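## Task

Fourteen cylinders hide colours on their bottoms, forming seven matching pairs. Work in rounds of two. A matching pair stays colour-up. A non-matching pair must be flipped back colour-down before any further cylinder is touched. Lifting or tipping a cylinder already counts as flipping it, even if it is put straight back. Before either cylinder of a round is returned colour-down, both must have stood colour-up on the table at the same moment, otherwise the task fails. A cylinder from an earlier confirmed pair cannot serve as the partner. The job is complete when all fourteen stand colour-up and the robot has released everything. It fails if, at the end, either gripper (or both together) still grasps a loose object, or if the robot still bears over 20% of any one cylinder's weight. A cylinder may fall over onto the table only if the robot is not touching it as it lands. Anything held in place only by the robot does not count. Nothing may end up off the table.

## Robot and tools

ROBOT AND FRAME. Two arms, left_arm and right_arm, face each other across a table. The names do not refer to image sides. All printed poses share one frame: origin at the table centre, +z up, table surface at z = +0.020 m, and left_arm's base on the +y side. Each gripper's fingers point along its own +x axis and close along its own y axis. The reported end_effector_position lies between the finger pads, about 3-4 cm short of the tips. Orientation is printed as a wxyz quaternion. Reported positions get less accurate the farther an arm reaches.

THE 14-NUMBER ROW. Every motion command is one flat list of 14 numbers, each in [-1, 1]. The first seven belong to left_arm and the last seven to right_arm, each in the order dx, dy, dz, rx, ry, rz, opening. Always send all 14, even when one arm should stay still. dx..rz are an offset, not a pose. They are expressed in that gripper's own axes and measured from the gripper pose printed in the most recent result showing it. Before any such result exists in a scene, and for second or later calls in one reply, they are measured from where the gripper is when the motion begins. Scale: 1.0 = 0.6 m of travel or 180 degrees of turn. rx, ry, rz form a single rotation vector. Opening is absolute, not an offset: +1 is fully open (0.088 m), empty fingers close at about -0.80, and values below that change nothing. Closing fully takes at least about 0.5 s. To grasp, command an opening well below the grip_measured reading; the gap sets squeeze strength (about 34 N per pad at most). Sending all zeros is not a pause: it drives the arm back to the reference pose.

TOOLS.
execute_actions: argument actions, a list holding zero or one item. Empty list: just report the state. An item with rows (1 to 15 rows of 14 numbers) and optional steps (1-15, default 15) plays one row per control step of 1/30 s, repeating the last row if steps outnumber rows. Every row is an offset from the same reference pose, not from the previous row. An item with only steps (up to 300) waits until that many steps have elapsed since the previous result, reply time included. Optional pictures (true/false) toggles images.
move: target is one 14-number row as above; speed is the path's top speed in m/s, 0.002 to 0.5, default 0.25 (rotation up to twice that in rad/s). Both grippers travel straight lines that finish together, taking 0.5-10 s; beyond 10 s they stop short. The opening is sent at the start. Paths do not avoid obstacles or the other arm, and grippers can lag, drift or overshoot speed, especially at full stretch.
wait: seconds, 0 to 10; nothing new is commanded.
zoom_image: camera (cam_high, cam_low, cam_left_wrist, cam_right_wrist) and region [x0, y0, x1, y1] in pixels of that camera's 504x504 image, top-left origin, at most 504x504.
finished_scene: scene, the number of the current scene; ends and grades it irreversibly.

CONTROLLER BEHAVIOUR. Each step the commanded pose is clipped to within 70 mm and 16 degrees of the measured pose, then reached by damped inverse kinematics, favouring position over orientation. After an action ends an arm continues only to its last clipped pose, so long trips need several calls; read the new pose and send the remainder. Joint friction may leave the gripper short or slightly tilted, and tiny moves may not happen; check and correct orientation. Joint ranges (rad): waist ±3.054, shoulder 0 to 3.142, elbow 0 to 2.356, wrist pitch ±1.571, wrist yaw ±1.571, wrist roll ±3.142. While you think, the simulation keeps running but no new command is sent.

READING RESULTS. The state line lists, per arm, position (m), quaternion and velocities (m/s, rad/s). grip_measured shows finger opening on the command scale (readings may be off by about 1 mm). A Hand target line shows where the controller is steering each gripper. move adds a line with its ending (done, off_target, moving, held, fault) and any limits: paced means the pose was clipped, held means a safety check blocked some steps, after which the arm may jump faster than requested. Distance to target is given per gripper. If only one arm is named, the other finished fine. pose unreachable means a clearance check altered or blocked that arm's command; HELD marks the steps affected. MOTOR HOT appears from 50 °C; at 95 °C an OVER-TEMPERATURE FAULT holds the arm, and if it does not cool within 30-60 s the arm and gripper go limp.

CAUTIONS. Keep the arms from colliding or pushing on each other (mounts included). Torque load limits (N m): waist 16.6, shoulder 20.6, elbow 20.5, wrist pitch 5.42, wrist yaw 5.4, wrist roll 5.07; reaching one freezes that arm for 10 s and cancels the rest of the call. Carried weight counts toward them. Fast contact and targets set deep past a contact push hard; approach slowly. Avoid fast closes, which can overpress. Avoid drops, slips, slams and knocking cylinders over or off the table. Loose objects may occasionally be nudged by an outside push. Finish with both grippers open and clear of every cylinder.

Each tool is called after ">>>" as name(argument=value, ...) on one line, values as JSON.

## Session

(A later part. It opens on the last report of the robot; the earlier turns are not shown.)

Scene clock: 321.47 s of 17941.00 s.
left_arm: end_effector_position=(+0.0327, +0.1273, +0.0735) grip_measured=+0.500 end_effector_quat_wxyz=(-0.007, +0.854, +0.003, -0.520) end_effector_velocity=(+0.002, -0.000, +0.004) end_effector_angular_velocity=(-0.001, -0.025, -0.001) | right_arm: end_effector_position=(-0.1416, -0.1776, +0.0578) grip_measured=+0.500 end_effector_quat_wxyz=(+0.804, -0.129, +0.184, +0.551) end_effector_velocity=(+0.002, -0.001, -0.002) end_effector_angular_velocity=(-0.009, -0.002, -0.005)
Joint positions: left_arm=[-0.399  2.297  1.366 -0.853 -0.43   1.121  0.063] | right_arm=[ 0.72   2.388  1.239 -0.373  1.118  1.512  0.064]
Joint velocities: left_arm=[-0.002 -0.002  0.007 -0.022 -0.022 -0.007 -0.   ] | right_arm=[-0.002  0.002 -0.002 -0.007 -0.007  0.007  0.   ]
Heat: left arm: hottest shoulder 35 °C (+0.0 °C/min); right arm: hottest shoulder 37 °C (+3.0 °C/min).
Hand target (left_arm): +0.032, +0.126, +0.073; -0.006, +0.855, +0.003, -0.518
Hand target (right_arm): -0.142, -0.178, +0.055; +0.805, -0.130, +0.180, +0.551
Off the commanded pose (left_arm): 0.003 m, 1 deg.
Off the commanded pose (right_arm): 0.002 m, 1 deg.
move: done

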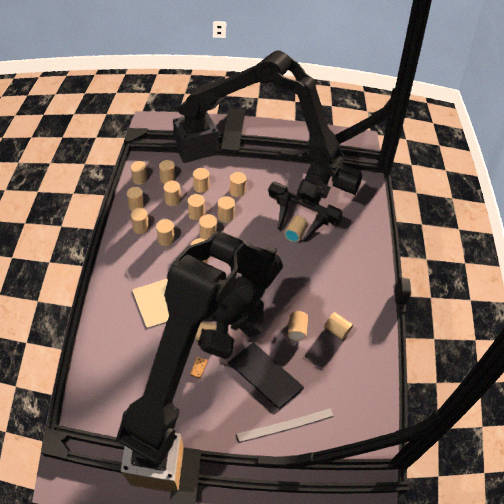

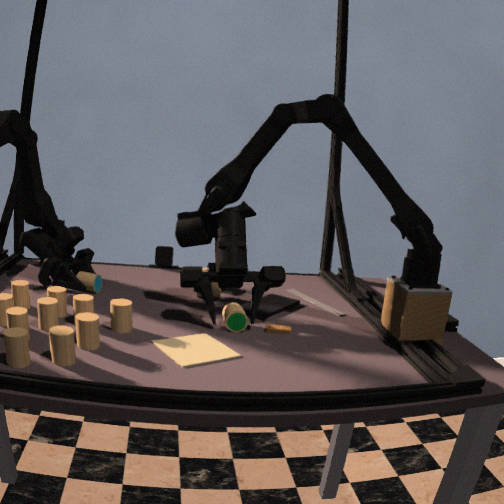

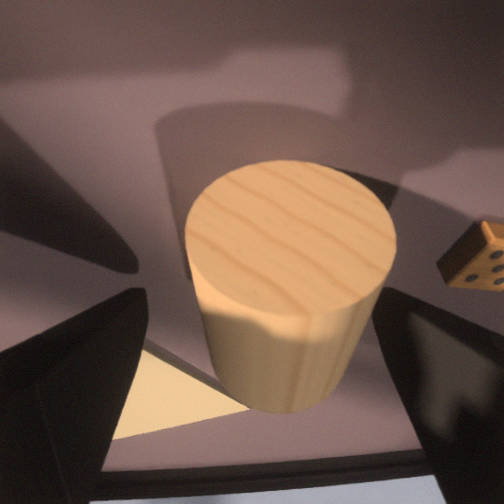

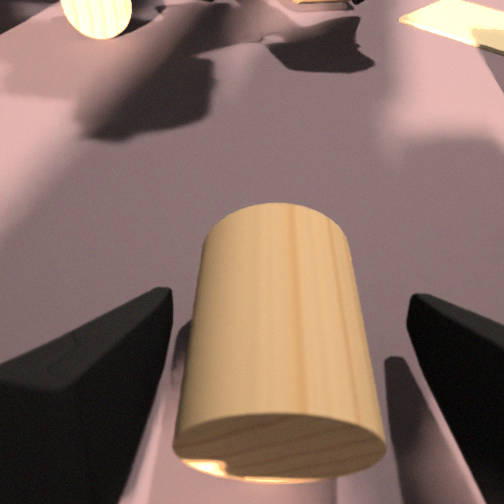

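>>> execute_actions(actions=[{"rows":[[0.012,-0.01,0.016,0,0,0,0.5,0.004,0,-0.009,0,0,0,0.5]],"steps":12}], pictures=false)

>>> execute_actions(actions=[{"rows":[[0,0,0,0,0,0,-0.3,0,0,0,0,0,0,-0.3],[0,0,0,0,0,0,-0.3,0,0,0,0,0,0,-0.3],[0,0,0,0,0,0,-0.3,0,0,0,0,0,0,-0.3],[0,0,0,0,0,0,-0.3,0,0,0,0,0,0,-0.3],[0,0,0,0,0,0,-0.3,0,0,0,0,0,0,-0.3],[0,0,0,0,0,0,-0.3,0,0,0,0,0,0,-0.3],[-0.066,0,-0.035,0,0,0,-0.3,-0.033,0,0.067,0,0,0,-0.3]],"steps":15}], pictures=false)

>>> move(target=[0.208,-0.062,-0.346,-0.827,-0.164,0.261,-0.3,-0.151,-0.18,-0.074,-0.465,0.407,0.161,-0.3], speed=0.5)

Scene clock: 342.83 s of 17941.00 s.
left_arm: end_effector_position=(+0.0271, +0.1306, +0.0660) grip_measured=+0.500 end_effector_quat_wxyz=(-0.003, +0.854, -0.000, -0.521) end_effector_velocity=(-0.002, -0.005, +0.001) end_effector_angular_velocity=(-0.024, +0.005, -0.011) | right_arm: end_effector_position=(-0.1428, -0.1771, +0.0569) grip_measured=+0.500 end_effector_quat_wxyz=(+0.803, -0.125, +0.186, +0.552) end_effector_velocity=(+0.004, -0.000, -0.003) end_effector_angular_velocity=(-0.023, +0.003, -0.009)
Joint positions: left_arm=[-0.417  2.309  1.35  -0.824 -0.428  1.103  0.063] | right_arm=[ 0.72   2.392  1.24  -0.361  1.118  1.512  0.064]
Joint velocities: left_arm=[-0.002 -0.002  0.002  0.022 -0.007  0.007 -0.   ] | right_arm=[-0.007 -0.002 -0.007 -0.007 -0.022  0.007 -0.   ]
Heat: left arm: hottest shoulder 35 °C (+0.0 °C/min); right arm: hottest shoulder 36 °C (+0.0 °C/min).
Hand target (left_arm): +0.027, +0.134, +0.063; -0.007, +0.854, +0.003, -0.520
Hand target (right_arm): -0.142, -0.178, +0.052; +0.804, -0.129, +0.184, +0.551
Off the commanded pose (left_arm): 0.004 m, 1 deg.
Off the commanded pose (right_arm): 0.005 m, 1 deg.
Steps of this call (steps 1 to 90: nothing new was sent; then 17.97 s passed at rest; steps 91 to 102: all 12 steps of this action). Readings (end_effector_position):
91: left_arm (+0.0326, +0.1276, +0.0726) | right_arm (-0.1417, -0.1775, +0.0576)
92: left_arm (+0.0315, +0.1272, +0.0716) | right_arm (-0.1421, -0.1774, +0.0575)
94: left_arm (+0.0291, +0.1280, +0.0694) | right_arm (-0.1425, -0.1772, +0.0571)
98: left_arm (+0.0271, +0.1307, +0.0664) | right_arm (-0.1427, -0.1771, +0.0569)
102: the state above

Scene clock: 343.33 s of 17941.00 s.
left_arm: end_effector_position=(+0.0274, +0.1315, +0.1067) grip_measured=+0.011 end_effector_quat_wxyz=(-0.005, +0.854, +0.001, -0.521) end_effector_velocity=(+0.004, +0.010, +0.014) end_effector_angular_velocity=(+0.051, -0.017, +0.011) | right_arm: end_effector_position=(-0.1413, -0.1778, +0.0958) grip_measured=+0.002 end_effector_quat_wxyz=(+0.804, -0.129, +0.184, +0.551) end_effector_velocity=(+0.012, -0.004, +0.010) end_effector_angular_velocity=(-0.034, -0.062, -0.012)
Joint positions: left_arm=[-0.417  2.214  1.378 -0.951 -0.427  1.104  0.04 ] | right_arm=[ 0.72   2.278  1.237 -0.481  1.116  1.511  0.039]
Joint velocities: left_arm=[ 0.002 -0.022  0.017 -0.095  0.007 -0.007 -0.   ] | right_arm=[-0.002 -0.032  0.002 -0.125 -0.007  0.022  0.   ]
Heat: left arm: hottest shoulder 35 °C (+0.0 °C/min); right arm: hottest shoulder 36 °C (+0.0 °C/min).
Hand target (left_arm): +0.028, +0.130, +0.111; -0.003, +0.854, -0.000, -0.521
Hand target (right_arm): -0.143, -0.178, +0.101; +0.803, -0.125, +0.186, +0.552
Off the commanded pose (left_arm): 0.004 m, 0 deg.
Off the commanded pose (right_arm): 0.006 m, 1 deg.
Steps of this call (steps 1 to 15: all 15 steps of this action). Readings (end_effector_position):
1: left_arm (+0.0271, +0.1306, +0.0659) | right_arm (-0.1428, -0.1771, +0.0569)
2: left_arm (+0.0271, +0.1306, +0.0659) | right_arm (-0.1428, -0.1771, +0.0569)
4: left_arm (+0.0271, +0.1307, +0.0659) | right_arm (-0.1428, -0.1771, +0.0569)
8: left_arm (+0.0296, +0.1362, +0.0768) | right_arm (-0.1392, -0.1789, +0.0654)
15: the state above

Scene clock: 346.90 s of 17941.00 s.
left_arm: end_effector_position=(+0.2703, +0.1694, +0.0939) grip_measured=+0.011 end_effector_quat_wxyz=(+0.936, +0.074, +0.230, -0.256) end_effector_velocity=(-0.000, +0.001, +0.000) end_effector_angular_velocity=(-0.018, +0.005, +0.014) | right_arm: end_effector_position=(-0.0747, -0.3125, +0.0994) grip_measured=+0.001 end_effector_quat_wxyz=(+0.142, -0.821, +0.220, +0.507) end_effector_velocity=(+0.003, -0.002, +0.003) end_effector_angular_velocity=(-0.017, -0.010, +0.001)
Joint positions: left_arm=[ 0.19   2.145  0.42   1.04  -0.735 -0.477  0.04 ] | right_arm=[ 0.585  2.097  1.253 -1.189  0.008  0.005  0.039]
Joint velocities: left_arm=[-0.002  0.002 -0.002  0.007 -0.007 -0.022 -0.   ] | right_arm=[-0.002 -0.002  0.002 -0.022 -0.007 -0.007 -0.   ]
Heat: left arm: hottest shoulder 35 °C (+0.0 °C/min); right arm: hottest shoulder 36 °C (+0.0 °C/min).
Hand target (left_arm): +0.272, +0.168, +0.094; +0.938, +0.070, +0.228, -0.253
Hand target (right_arm): -0.076, -0.312, +0.098; -0.140, +0.822, -0.222, -0.505
Off the commanded pose (left_arm): 0.001 m, 1 deg.
Off the commanded pose (right_arm): 0.003 m, 1 deg.
move: done

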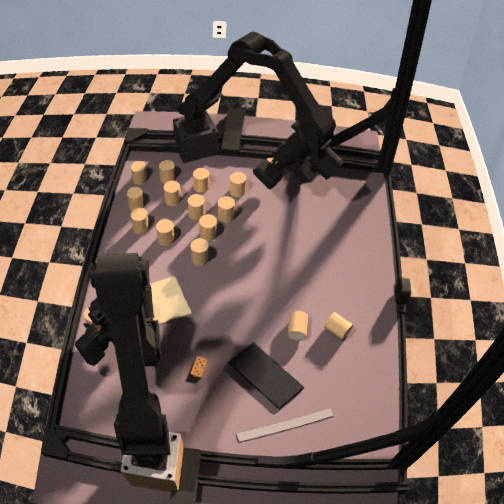

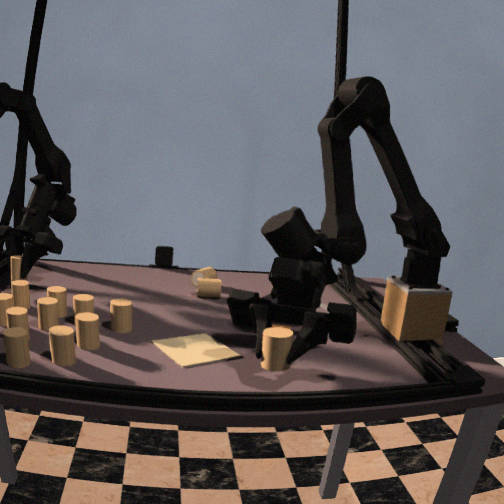

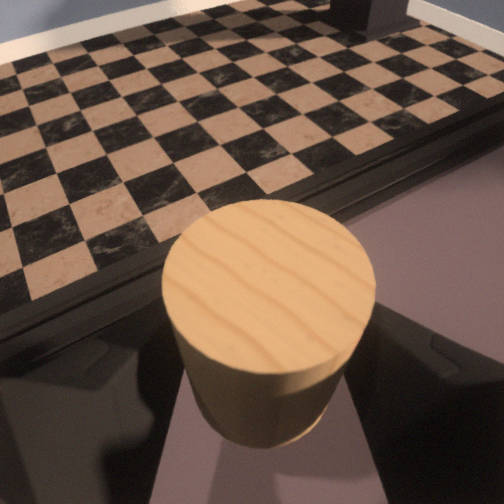

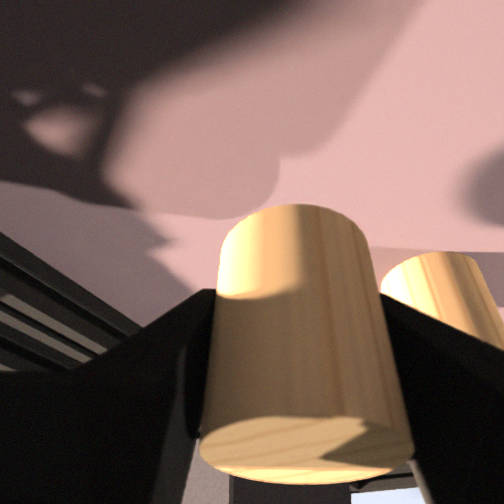

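>>> move(target=[0.005,0,-0.063,-0.007,0,0,-0.3,0.048,0,0.024,0,0,0,-0.3], speed=0.04)

Scene clock: 352.87 s of 17941.00 s.
left_arm: end_effector_position=(+0.2580, +0.1782, +0.0593) grip_measured=+0.011 end_effector_quat_wxyz=(+0.936, +0.064, +0.235, -0.253) end_effector_velocity=(+0.001, +0.005, -0.000) end_effector_angular_velocity=(-0.008, -0.004, +0.025) | right_arm: end_effector_position=(-0.0779, -0.3105, +0.0708) grip_measured=+0.001 end_effector_quat_wxyz=(+0.143, -0.817, +0.219, +0.514) end_effector_velocity=(-0.001, -0.002, +0.002) end_effector_angular_velocity=(-0.027, +0.013, +0.008)
Joint positions: left_arm=[ 0.145  2.347  0.421  1.212 -0.767 -0.54   0.04 ] | right_arm=[ 0.585  2.161  1.226 -1.082  0.008  0.005  0.039]
Joint velocities: left_arm=[-0.002  0.007 -0.007  0.007 -0.022 -0.022 -0.   ] | right_arm=[-0.002 -0.002  0.002 -0.007 -0.022 -0.022 -0.   ]
Heat: left arm: hottest shoulder 34 °C (-1.0 °C/min); right arm: hottest shoulder 36 °C (+0.0 °C/min).
Hand target (left_arm): +0.258, +0.178, +0.059; +0.937, +0.063, +0.233, -0.253
Hand target (right_arm): -0.074, -0.312, +0.067; -0.142, +0.821, -0.220, -0.507
Off the commanded pose (left_arm): 0.001 m, 0 deg.
Off the commanded pose (right_arm): 0.005 m, 1 deg.
move: done

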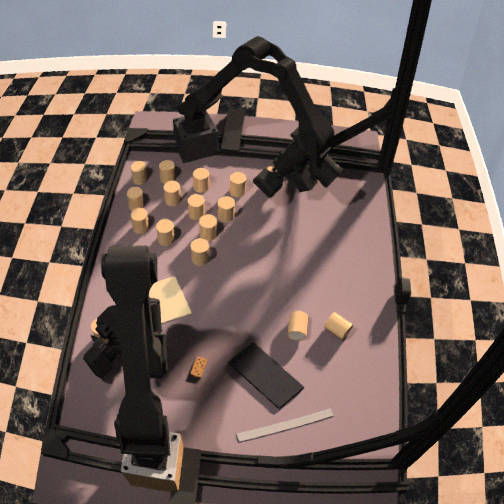

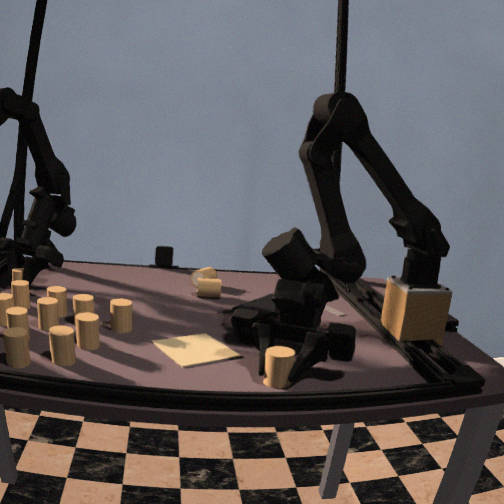

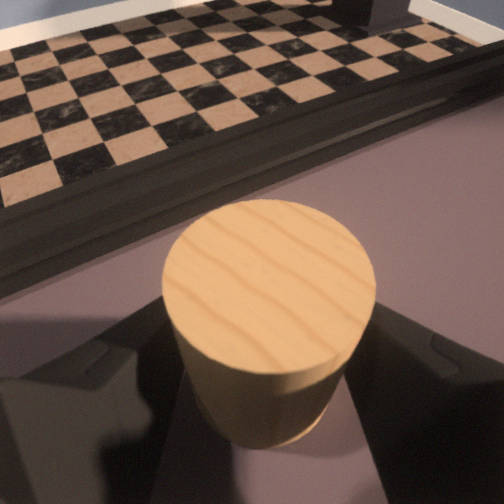

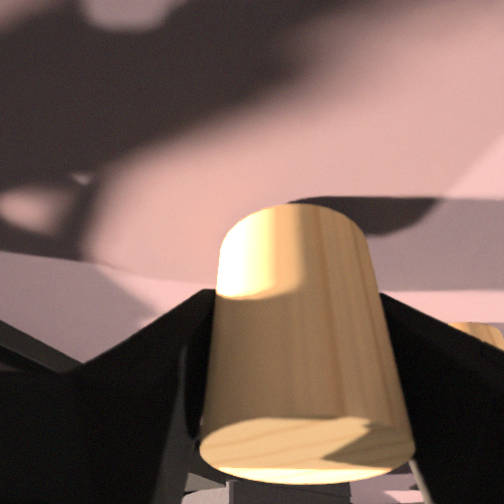

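>>> execute_actions(actions=[{"rows":[[0.006,0,-0.012,0,0,0,-0.3,0.009,0,0.004,0,0,0,-0.3]],"steps":12}], pictures=false)

>>> execute_actions(actions=[{"rows":[[0,0,0,0,0,0,0.6,0,0,0,0,0,0,0.6],[0,0,0,0,0,0,0.6,0,0,0,0,0,0,0.6],[0,0,0,0,0,0,0.6,0,0,0,0,0,0,0.6],[0,0,0,0,0,0,0.6,0,0,0,0,0,0,0.6],[-0.05,0,0.095,0,0,0,0.6,-0.097,0,-0.046,0,0,0,0.6]],"steps":15}], pictures=false)

>>> move(target=[-0.05,-0.406,-0.102,0.163,0,-0.308,0.6,0.046,-0.122,-0.096,0.05,0,0.024,0.6], speed=0.4)

Scene clock: 366.03 s of 17941.00 s.
left_arm: end_effector_position=(+0.2590, +0.1774, +0.0570) grip_measured=+0.011 end_effector_quat_wxyz=(+0.939, +0.057, +0.229, -0.252) end_effector_velocity=(+0.002, +0.006, -0.001) end_effector_angular_velocity=(+0.013, -0.008, +0.023) | right_arm: end_effector_position=(-0.0803, -0.3091, +0.0683) grip_measured=+0.000 end_effector_quat_wxyz=(+0.145, -0.813, +0.218, +0.520) end_effector_velocity=(+0.002, -0.004, +0.001) end_effector_angular_velocity=(-0.021, -0.002, -0.018)
Joint positions: left_arm=[ 0.145  2.378  0.427  1.253 -0.776 -0.541  0.04 ] | right_arm=[ 0.585  2.163  1.225 -1.064  0.008  0.005  0.039]
Joint velocities: left_arm=[ 0.002  0.002 -0.007 -0.007 -0.022 -0.007 -0.   ] | right_arm=[-0.002 -0.002 -0.007 -0.007 -0.022  0.007 -0.   ]
Heat: left arm: hottest shoulder 33 °C (-2.0 °C/min); right arm: hottest shoulder 35 °C (-2.0 °C/min).
Hand target (left_arm): +0.258, +0.179, +0.051; +0.936, +0.065, +0.235, -0.253
Hand target (right_arm): -0.078, -0.311, +0.065; -0.143, +0.817, -0.219, -0.514
Off the commanded pose (left_arm): 0.006 m, 1 deg.
Off the commanded pose (right_arm): 0.005 m, 1 deg.
Steps of this call (steps 1 to 383: nothing new was sent; steps 384 to 395: all 12 steps of this action). Readings (end_effector_position):
384: left_arm (+0.2580, +0.1781, +0.0582) | right_arm (-0.0779, -0.3105, +0.0698)
385: left_arm (+0.2583, +0.1778, +0.0578) | right_arm (-0.0788, -0.3100, +0.0693)
387: left_arm (+0.2588, +0.1776, +0.0572) | right_arm (-0.0798, -0.3094, +0.0687)
391: left_arm (+0.2590, +0.1773, +0.0571) | right_arm (-0.0802, -0.3091, +0.0684)
395: the state above

Scene clock: 366.53 s of 17941.00 s.
left_arm: end_effector_position=(+0.2596, +0.1794, +0.1183) grip_measured=+0.596 end_effector_quat_wxyz=(+0.939, +0.060, +0.227, -0.252) end_effector_velocity=(-0.006, +0.021, -0.003) end_effector_angular_velocity=(+0.132, +0.076, +0.031) | right_arm: end_effector_position=(-0.0786, -0.3102, +0.1294) grip_measured=+0.597 end_effector_quat_wxyz=(+0.144, -0.815, +0.218, +0.517) end_effector_velocity=(+0.015, -0.009, +0.011) end_effector_angular_velocity=(-0.052, -0.069, +0.001)
Joint positions: left_arm=[ 0.147  1.988  0.363  0.93  -0.777 -0.531  0.068] | right_arm=[ 0.585  2.032  1.3   -1.276  0.008  0.005  0.068]
Joint velocities: left_arm=[-0.007 -0.168 -0.002 -0.374  0.007 -0.095  0.002] | right_arm=[-0.002 -0.007  0.002 -0.095 -0.007 -0.007  0.002]
Heat: left arm: hottest shoulder 33 °C (-2.0 °C/min); right arm: hottest shoulder 35 °C (-2.0 °C/min).
Hand target (left_arm): +0.259, +0.178, +0.122; +0.939, +0.057, +0.228, -0.252
Hand target (right_arm): -0.080, -0.310, +0.133; -0.145, +0.813, -0.218, -0.520
Off the commanded pose (left_arm): 0.003 m, 0 deg.
Off the commanded pose (right_arm): 0.004 m, 0 deg.
Steps of this call (steps 1 to 15: all 15 steps of this action). Readings (end_effector_position):
1: left_arm (+0.2590, +0.1773, +0.0571) | right_arm (-0.0803, -0.3091, +0.0683)
2: left_arm (+0.2590, +0.1773, +0.0572) | right_arm (-0.0803, -0.3091, +0.0683)
4: left_arm (+0.2589, +0.1775, +0.0568) | right_arm (-0.0803, -0.3091, +0.0683)
8: left_arm (+0.2596, +0.1788, +0.0982) | right_arm (-0.0706, -0.3148, +0.1045)
15: the state above

Scene clock: 368.67 s of 17941.00 s.
left_arm: end_effector_position=(+0.0908, -0.0006, +0.0776) grip_measured=+0.600 end_effector_quat_wxyz=(+0.672, +0.175, +0.167, -0.700) end_effector_velocity=(-0.002, +0.003, -0.005) end_effector_angular_velocity=(+0.032, -0.005, -0.012) | right_arm: end_effector_position=(+0.0125, -0.2784, +0.1291) grip_measured=+0.600 end_effector_quat_wxyz=(+0.187, -0.795, +0.290, +0.499) end_effector_velocity=(+0.003, -0.004, +0.002) end_effector_angular_velocity=(-0.023, -0.008, +0.001)
Joint positions: left_arm=[-0.04   2.362  0.835  1.038 -0.008 -0.003  0.068] | right_arm=[ 0.279  1.873  1.065 -1.205  0.063 -0.114  0.068]
Joint velocities: left_arm=[-0.002 -0.002  0.002 -0.037  0.007  0.007  0.   ] | right_arm=[-0.002 -0.002 -0.002 -0.022 -0.007 -0.007  0.   ]
Heat: left arm: hottest shoulder 33 °C (-2.0 °C/min); right arm: hottest shoulder 35 °C (-2.0 °C/min).
Hand target (left_arm): +0.090, -0.002, +0.076; +0.670, +0.176, +0.167, -0.701
Hand target (right_arm): +0.014, -0.279, +0.131; -0.189, +0.793, -0.288, -0.502
Off the commanded pose (left_arm): 0.002 m, 0 deg.
Off the commanded pose (right_arm): 0.003 m, 0 deg.
move: done

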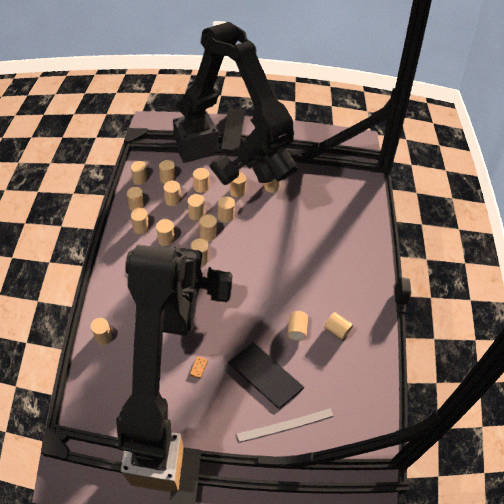

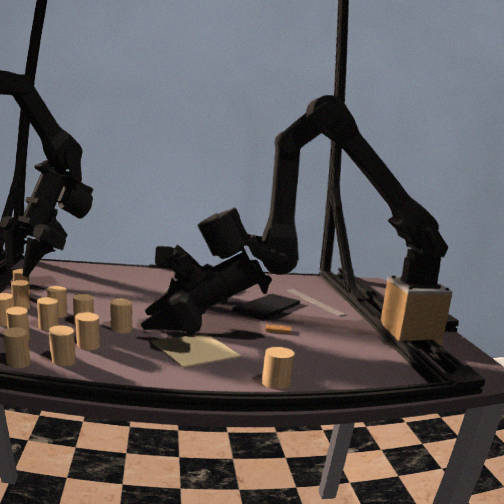

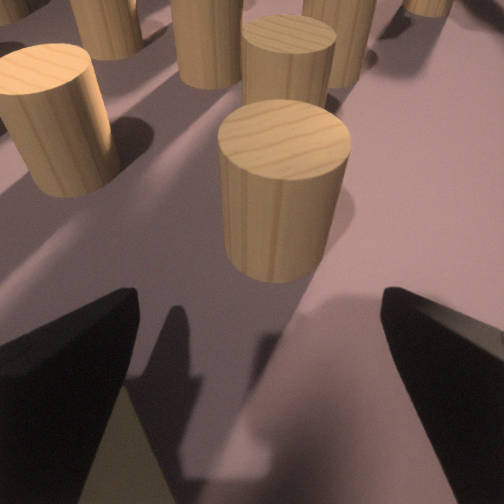

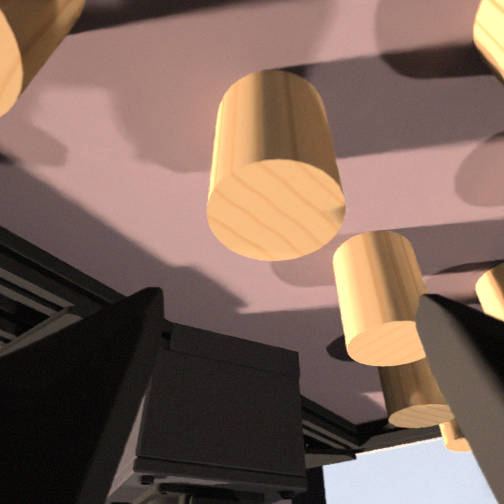

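>>> move(target=[0.103,-0.011,0.027,0,0,0,0.6,0.096,0.005,0.043,0,0,0,0.6], speed=0.1)

Scene clock: 376.13 s of 17941.00 s.
left_arm: end_effector_position=(+0.0829, -0.0604, +0.0643) grip_measured=+0.600 end_effector_quat_wxyz=(+0.672, +0.176, +0.167, -0.700) end_effector_velocity=(+0.000, -0.002, -0.002) end_effector_angular_velocity=(+0.003, +0.010, -0.001) | right_arm: end_effector_position=(+0.0109, -0.2781, +0.0691) grip_measured=+0.600 end_effector_quat_wxyz=(+0.190, -0.792, +0.288, +0.504) end_effector_velocity=(-0.000, +0.001, -0.000) end_effector_angular_velocity=(+0.003, +0.008, -0.017)
Joint positions: left_arm=[-0.052  2.499  1.127  0.881 -0.018 -0.008  0.068] | right_arm=[ 0.284  2.016  0.977 -0.96   0.063 -0.109  0.068]
Joint velocities: left_arm=[ 0.002  0.007  0.012 -0.007  0.007 -0.007 -0.   ] | right_arm=[-0.007 -0.002 -0.002  0.007 -0.007  0.007 -0.   ]
Heat: left arm: hottest shoulder 33 °C (-2.0 °C/min); right arm: hottest shoulder 35 °C (-2.0 °C/min).
Hand target (left_arm): +0.082, -0.062, +0.063; +0.672, +0.175, +0.168, -0.700
Hand target (right_arm): +0.012, -0.281, +0.066; -0.187, +0.795, -0.290, -0.499
Off the commanded pose (left_arm): 0.003 m, 0 deg.
Off the commanded pose (right_arm): 0.005 m, 1 deg.
After step 90, 3.43 s passed at rest.
move: done

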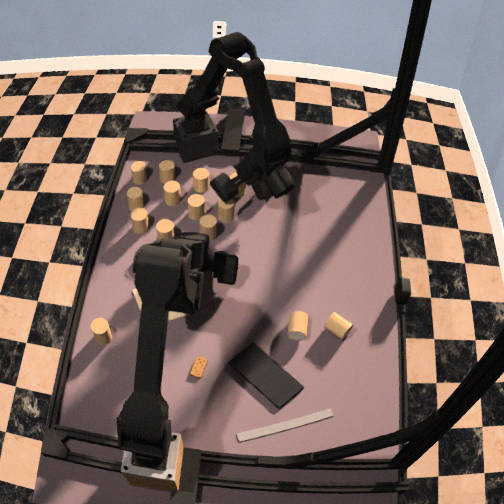

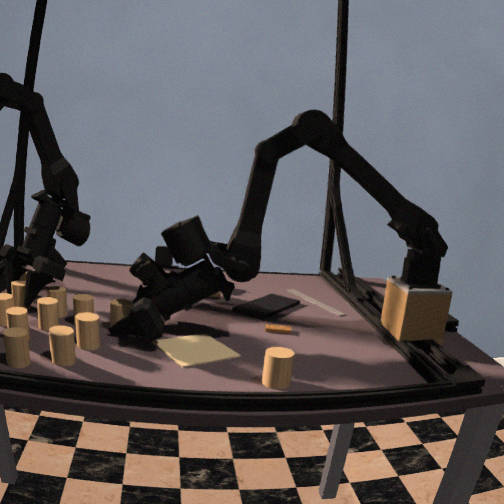

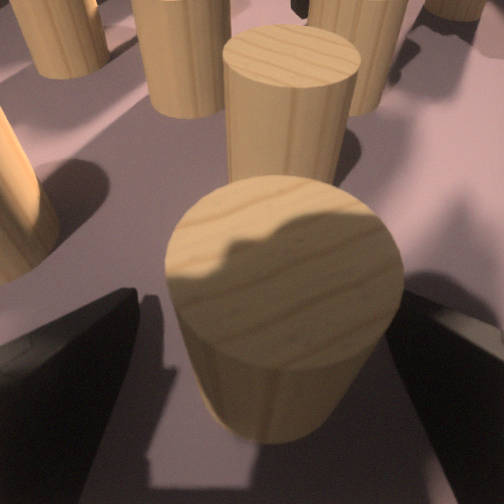

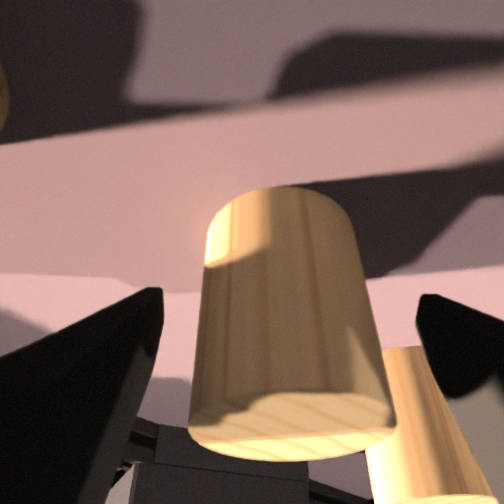

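>>> execute_actions(actions=[{"rows":[[-0.015,-0.005,0.013,0,0,0,0.6,0.006,0.004,0.007,0,0,0,0.6]],"steps":12}], pictures=false)

>>> execute_actions(actions=[{"rows":[[0,0,0,0,0,0,-0.3,0,0,0,0,0,0,0.6],[0,0,0,0,0,0,-0.3,0,0,0,0,0,0,0.6],[0,0,0,0,0,0,-0.3,0,0,0,0,0,0,0.6],[0,0,0,0,0,0,-0.3,0,0,0,0,0,0,0.6],[0,0,0,0,0,0,-0.3,0,0,0,0,0,0,0.6],[0,0,0,0,0,0,-0.3,0,0,0,0,0,0,0.6],[0,0,0,0,0,0,-0.3,0,0,0,0,0,0,0.6],[-0.031,0,0.059,0,0,0,-0.3,0,0,0,0,0,0,0.6]],"steps":15}], pictures=false)

>>> move(target=[-0.253,-0.105,-0.182,0.506,0.391,-0.155,-0.3,0,0,0,0,0,0,0.6], speed=0.5)

Scene clock: 387.63 s of 17941.00 s.
left_arm: end_effector_position=(+0.0808, -0.0565, +0.0704) grip_measured=+0.600 end_effector_quat_wxyz=(+0.671, +0.178, +0.169, -0.700) end_effector_velocity=(-0.004, +0.008, -0.009) end_effector_angular_velocity=(+0.046, -0.006, -0.017) | right_arm: end_effector_position=(+0.0090, -0.2783, +0.0660) grip_measured=+0.600 end_effector_quat_wxyz=(+0.192, -0.791, +0.286, +0.505) end_effector_velocity=(+0.001, -0.001, +0.002) end_effector_angular_velocity=(-0.004, +0.001, -0.012)
Joint positions: left_arm=[-0.058  2.468  1.105  0.868 -0.023 -0.009  0.068] | right_arm=[ 0.29   2.025  0.977 -0.947  0.062 -0.103  0.068]
Joint velocities: left_arm=[-0.007 -0.002 -0.012 -0.037  0.007  0.007 -0.   ] | right_arm=[-0.002 -0.007 -0.002 -0.007 -0.007  0.007 -0.   ]
Heat: left arm: hottest shoulder 34 °C (-1.0 °C/min); right arm: hottest shoulder 33 °C (-4.1 °C/min).
Hand target (left_arm): +0.080, -0.056, +0.075; +0.672, +0.176, +0.167, -0.700
Hand target (right_arm): +0.008, -0.278, +0.064; -0.190, +0.792, -0.288, -0.504
Off the commanded pose (left_arm): 0.005 m, 0 deg.
Off the commanded pose (right_arm): 0.002 m, 0 deg.
Steps of this call (steps 1 to 90: nothing new was sent; then 8.10 s passed at rest; steps 91 to 102: all 12 steps of this action). Readings (end_effector_position):
91: left_arm (+0.0829, -0.0600, +0.0644) | right_arm (+0.0106, -0.2781, +0.0685)
92: left_arm (+0.0828, -0.0586, +0.0644) | right_arm (+0.0100, -0.2779, +0.0678)
94: left_arm (+0.0820, -0.0567, +0.0661) | right_arm (+0.0093, -0.2781, +0.0668)
98: left_arm (+0.0809, -0.0567, +0.0698) | right_arm (+0.0090, -0.2783, +0.0660)
102: the state above

Scene clock: 388.13 s of 17941.00 s.
left_arm: end_effector_position=(+0.0807, -0.0588, +0.1078) grip_measured=+0.011 end_effector_quat_wxyz=(+0.672, +0.176, +0.167, -0.700) end_effector_velocity=(-0.001, -0.008, +0.056) end_effector_angular_velocity=(-0.041, +0.006, +0.007) | right_arm: end_effector_position=(+0.0090, -0.2783, +0.0660) grip_measured=+0.600 end_effector_quat_wxyz=(+0.192, -0.791, +0.286, +0.505) end_effector_velocity=(+0.004, -0.002, +0.001) end_effector_angular_velocity=(-0.012, -0.007, +0.021)
Joint positions: left_arm=[-0.058  2.347  1.088  0.77  -0.023 -0.009  0.04 ] | right_arm=[ 0.29   2.025  0.977 -0.947  0.062 -0.103  0.068]
Joint velocities: left_arm=[-0.002 -0.154 -0.002 -0.11  -0.007 -0.007 -0.   ] | right_arm=[-0.002 -0.002 -0.007 -0.007  0.007 -0.022 -0.   ]
Heat: left arm: hottest shoulder 34 °C (-1.0 °C/min); right arm: hottest shoulder 33 °C (-4.0 °C/min).
Hand target (left_arm): +0.081, -0.057, +0.111; +0.671, +0.178, +0.168, -0.700
Hand target (right_arm): +0.009, -0.278, +0.066; -0.192, +0.791, -0.286, -0.505
Off the commanded pose (left_arm): 0.003 m, 0 deg.
Off the commanded pose (right_arm): 0.000 m, 0 deg.
Steps of this call (steps 1 to 15: all 15 steps of this action). Readings (end_effector_position):
1: left_arm (+0.0808, -0.0565, +0.0704) | right_arm (+0.0090, -0.2783, +0.0660)
2: left_arm (+0.0808, -0.0565, +0.0704) | right_arm (+0.0090, -0.2783, +0.0660)
4: left_arm (+0.0808, -0.0565, +0.0704) | right_arm (+0.0090, -0.2783, +0.0660)
8: left_arm (+0.0808, -0.0567, +0.0748) | right_arm (+0.0090, -0.2783, +0.0660)
15: the state above

Scene clock: 391.07 s of 17941.00 s.
left_arm: end_effector_position=(+0.0255, +0.1336, +0.0832) grip_measured=+0.011 end_effector_quat_wxyz=(-0.004, +0.856, +0.008, -0.517) end_effector_velocity=(+0.001, +0.002, +0.004) end_effector_angular_velocity=(+0.003, -0.027, -0.006) | right_arm: end_effector_position=(+0.0090, -0.2783, +0.0660) grip_measured=+0.600 end_effector_quat_wxyz=(+0.192, -0.791, +0.286, +0.505) end_effector_velocity=(+0.001, -0.002, +0.001) end_effector_angular_velocity=(-0.012, +0.002, +0.001)
Joint positions: left_arm=[-0.425  2.276  1.37  -0.901 -0.427  1.079  0.04 ] | right_arm=[ 0.29   2.025  0.977 -0.947  0.062 -0.103  0.068]
Joint velocities: left_arm=[-0.007 -0.002  0.002 -0.022 -0.022 -0.007  0.   ] | right_arm=[-0.002 -0.002 -0.002 -0.007 -0.007 -0.007 -0.   ]
Heat: left arm: hottest shoulder 35 °C (+0.0 °C/min); right arm: hottest shoulder 33 °C (-3.0 °C/min).
Hand target (left_arm): +0.025, +0.132, +0.083; -0.005, +0.857, +0.006, -0.515
Hand target (right_arm): +0.009, -0.278, +0.066; -0.192, +0.791, -0.286, -0.505
Off the commanded pose (left_arm): 0.002 m, 1 deg.
Off the commanded pose (right_arm): 0.000 m, 0 deg.
move: done

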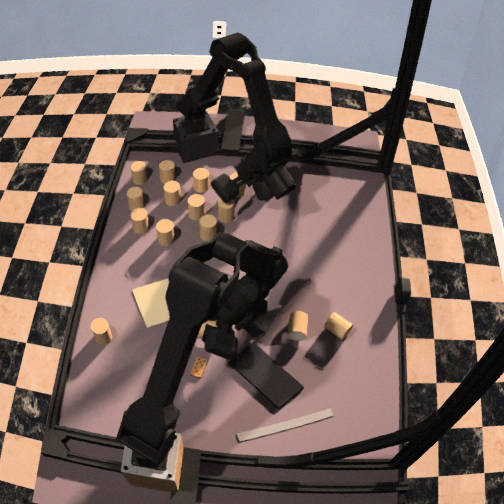

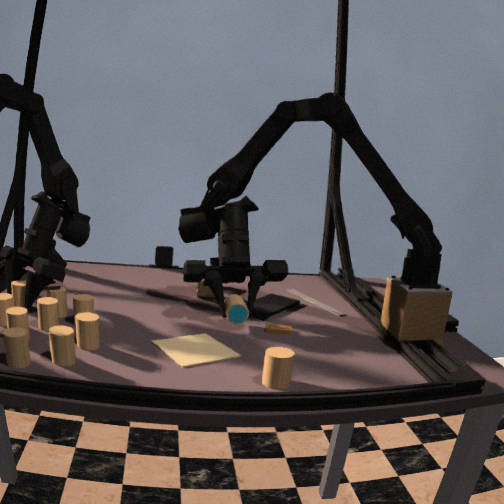

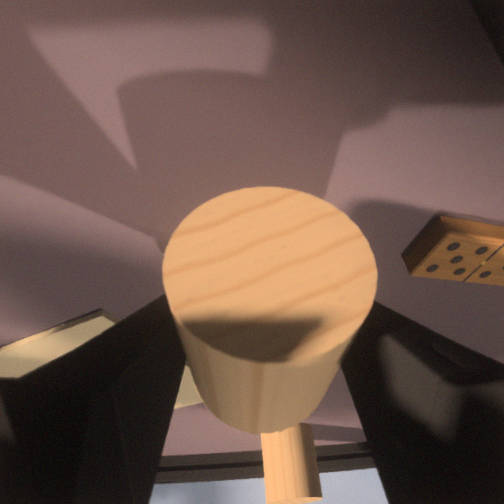

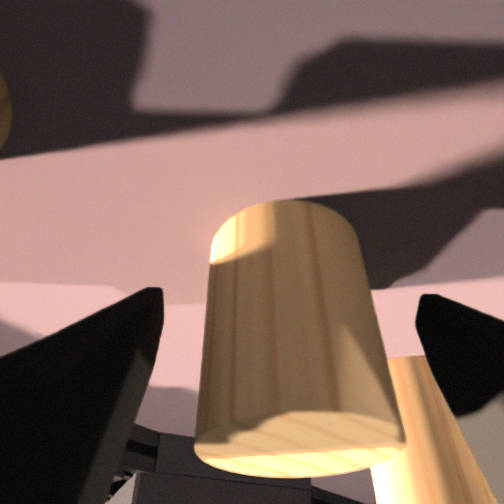

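>>> move(target=[0.03,0,0.016,0,0,0,-0.3,-0.091,0,-0.042,0,0,0,0.6], speed=0.1)

>>> move(target=[-0.018,0,-0.009,0,0,0,0.5,-0.033,0.135,0.073,0,0,0,0.6], speed=0.2)

>>> move(target=[0.053,0,-0.021,0,-0.5,0,0.5,0.083,0,0.038,0,0,0,0.6], speed=0.5)

Scene clock: 401.50 s of 17941.00 s.
left_arm: end_effector_position=(+0.0245, +0.1311, +0.0689) grip_measured=+0.011 end_effector_quat_wxyz=(+0.001, +0.855, +0.005, -0.518) end_effector_velocity=(-0.001, +0.002, +0.000) end_effector_angular_velocity=(+0.006, +0.003, +0.006) | right_arm: end_effector_position=(+0.0116, -0.2816, +0.1219) grip_measured=+0.600 end_effector_quat_wxyz=(+0.188, -0.796, +0.289, +0.497) end_effector_velocity=(+0.002, -0.003, +0.003) end_effector_angular_velocity=(-0.024, -0.001, +0.014)
Joint positions: left_arm=[-0.425  2.311  1.365 -0.849 -0.43   1.079  0.04 ] | right_arm=[ 0.292  1.885  1.046 -1.177  0.062 -0.102  0.068]
Joint velocities: left_arm=[-0.002 -0.002 -0.002 -0.007  0.007 -0.007 -0.   ] | right_arm=[-0.002 -0.002  0.002 -0.022 -0.007 -0.022  0.   ]
Heat: left arm: hottest shoulder 35 °C (+0.0 °C/min); right arm: hottest shoulder 33 °C (-3.0 °C/min).
Hand target (left_arm): +0.025, +0.134, +0.063; -0.004, +0.856, +0.008, -0.517
Hand target (right_arm): +0.008, -0.279, +0.126; -0.192, +0.791, -0.286, -0.505
Off the commanded pose (left_arm): 0.007 m, 1 deg.
Off the commanded pose (right_arm): 0.006 m, 1 deg.
move: done

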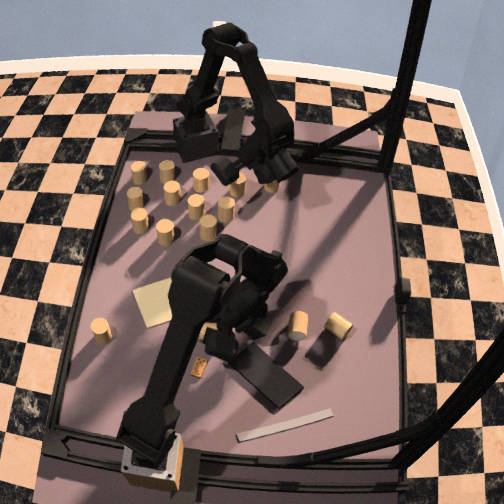

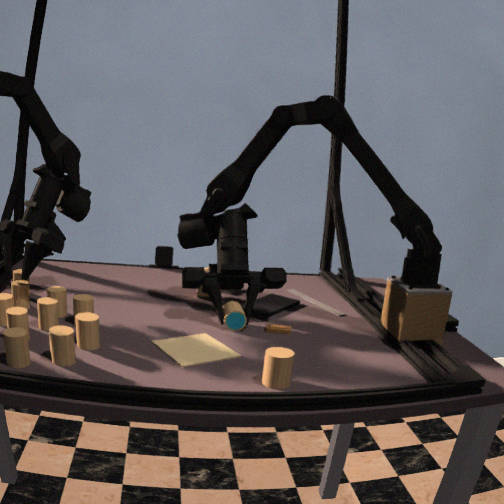

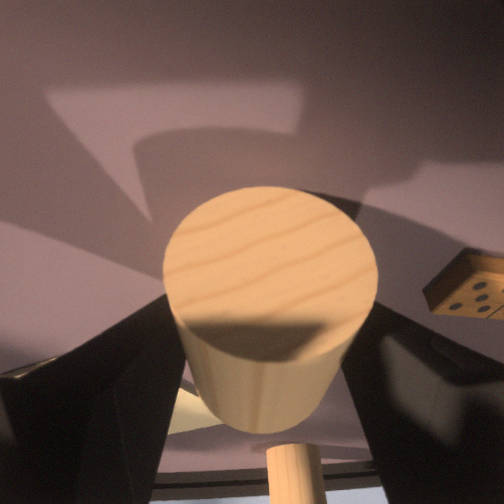

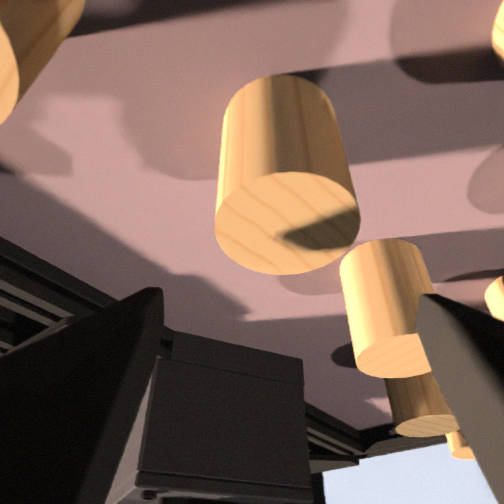

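Scene clock: 402.37 s of 17941.00 s.
left_arm: end_effector_position=(+0.0264, +0.1350, +0.0753) grip_measured=+0.500 end_effector_quat_wxyz=(-0.007, +0.857, +0.009, -0.515) end_effector_velocity=(-0.002, -0.000, -0.000) end_effector_angular_velocity=(-0.014, +0.009, +0.019) | right_arm: end_effector_position=(-0.0747, -0.3137, +0.1208) grip_measured=+0.600 end_effector_quat_wxyz=(+0.187, -0.796, +0.287, +0.499) end_effector_velocity=(+0.001, -0.001, +0.002) end_effector_angular_velocity=(-0.012, -0.013, -0.012)
Joint positions: left_arm=[-0.425  2.296  1.365 -0.883 -0.43   1.079  0.063] | right_arm=[ 0.556  2.037  1.265 -1.243 -0.051  0.133  0.068]
Joint velocities: left_arm=[-0.002 -0.002 -0.002  0.007  0.007 -0.022 -0.   ] | right_arm=[-0.002  0.007  0.012 -0.022 -0.007  0.007 -0.   ]
Heat: left arm: hottest shoulder 35 °C (+0.0 °C/min); right arm: hottest shoulder 33 °C (-3.0 °C/min).
Hand target (left_arm): +0.024, +0.131, +0.081; +0.000, +0.855, +0.005, -0.518
Hand target (right_arm): -0.077, -0.313, +0.119; -0.187, +0.797, -0.289, -0.497
Off the commanded pose (left_arm): 0.007 m, 1 deg.
Off the commanded pose (right_arm): 0.003 m, 0 deg.
move: done

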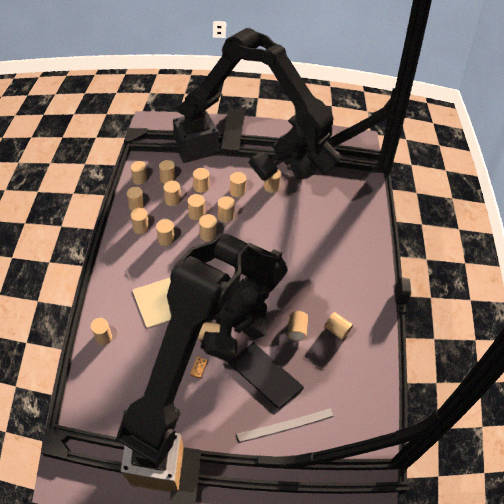

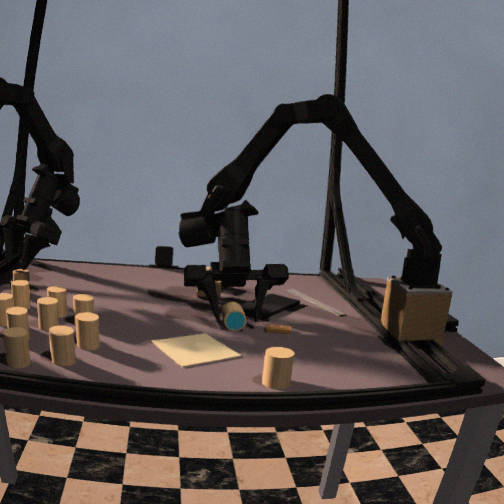

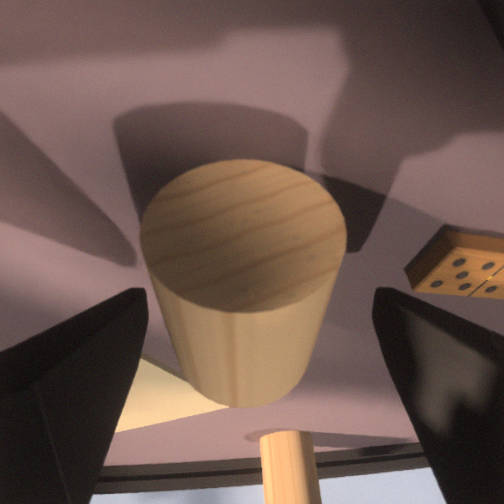

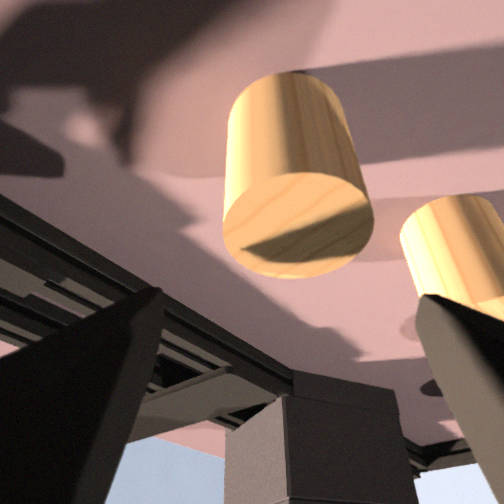

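Scene clock: 404.53 s of 17941.00 s.
left_arm: end_effector_position=(+0.0544, +0.1362, +0.0542) grip_measured=+0.500 end_effector_quat_wxyz=(+0.001, +0.248, +0.011, -0.969) end_effector_velocity=(-0.001, +0.003, +0.001) end_effector_angular_velocity=(+0.026, +0.000, -0.009) | right_arm: end_effector_position=(-0.0772, -0.3121, +0.0701) grip_measured=+0.600 end_effector_quat_wxyz=(+0.189, -0.791, +0.287, +0.506) end_effector_velocity=(+0.003, -0.002, +0.001) end_effector_angular_velocity=(-0.019, -0.001, +0.015)
Joint positions: left_arm=[ 0.226  2.477  1.253 -0.726  1.026  1.983  0.064] | right_arm=[ 0.555  2.143  1.2   -1.054 -0.051  0.133  0.068]
Joint velocities: left_arm=[-0.002  0.002  0.007 -0.037 -0.007  0.007 -0.   ] | right_arm=[-0.002 -0.002 -0.007 -0.007 -0.007 -0.022 -0.   ]
Heat: left arm: hottest shoulder 35 °C (+0.0 °C/min); right arm: hottest shoulder 33 °C (-3.0 °C/min).
Hand target (left_arm): +0.055, +0.135, +0.053; -0.002, -0.246, -0.012, +0.969
Hand target (right_arm): -0.073, -0.314, +0.066; -0.187, +0.796, -0.288, -0.499
Off the commanded pose (left_arm): 0.002 m, 1 deg.
Off the commanded pose (right_arm): 0.006 m, 1 deg.
move: done

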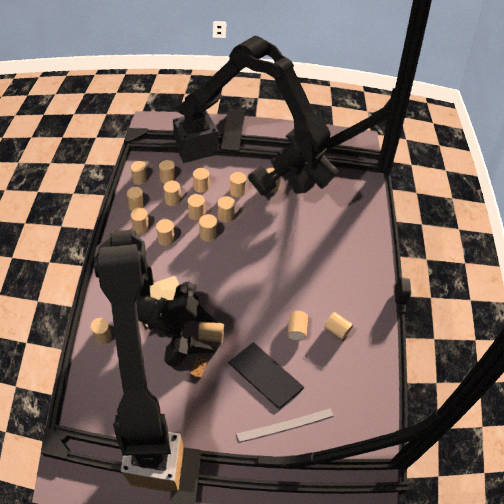

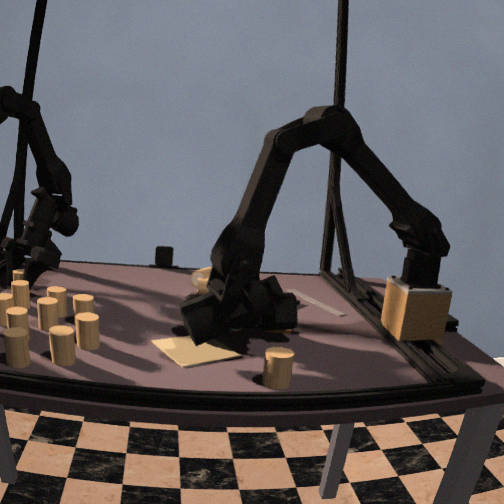

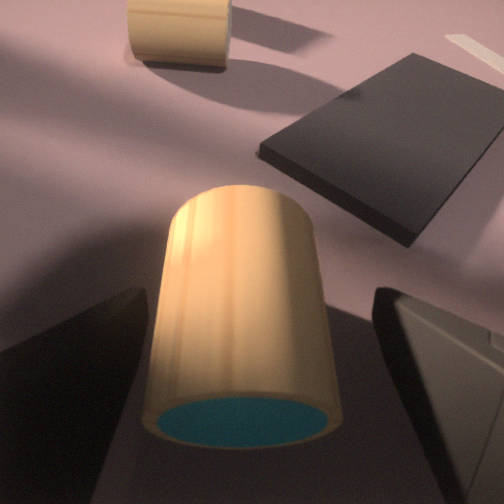

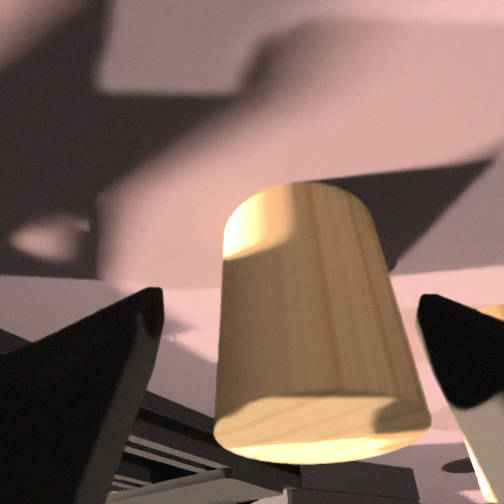

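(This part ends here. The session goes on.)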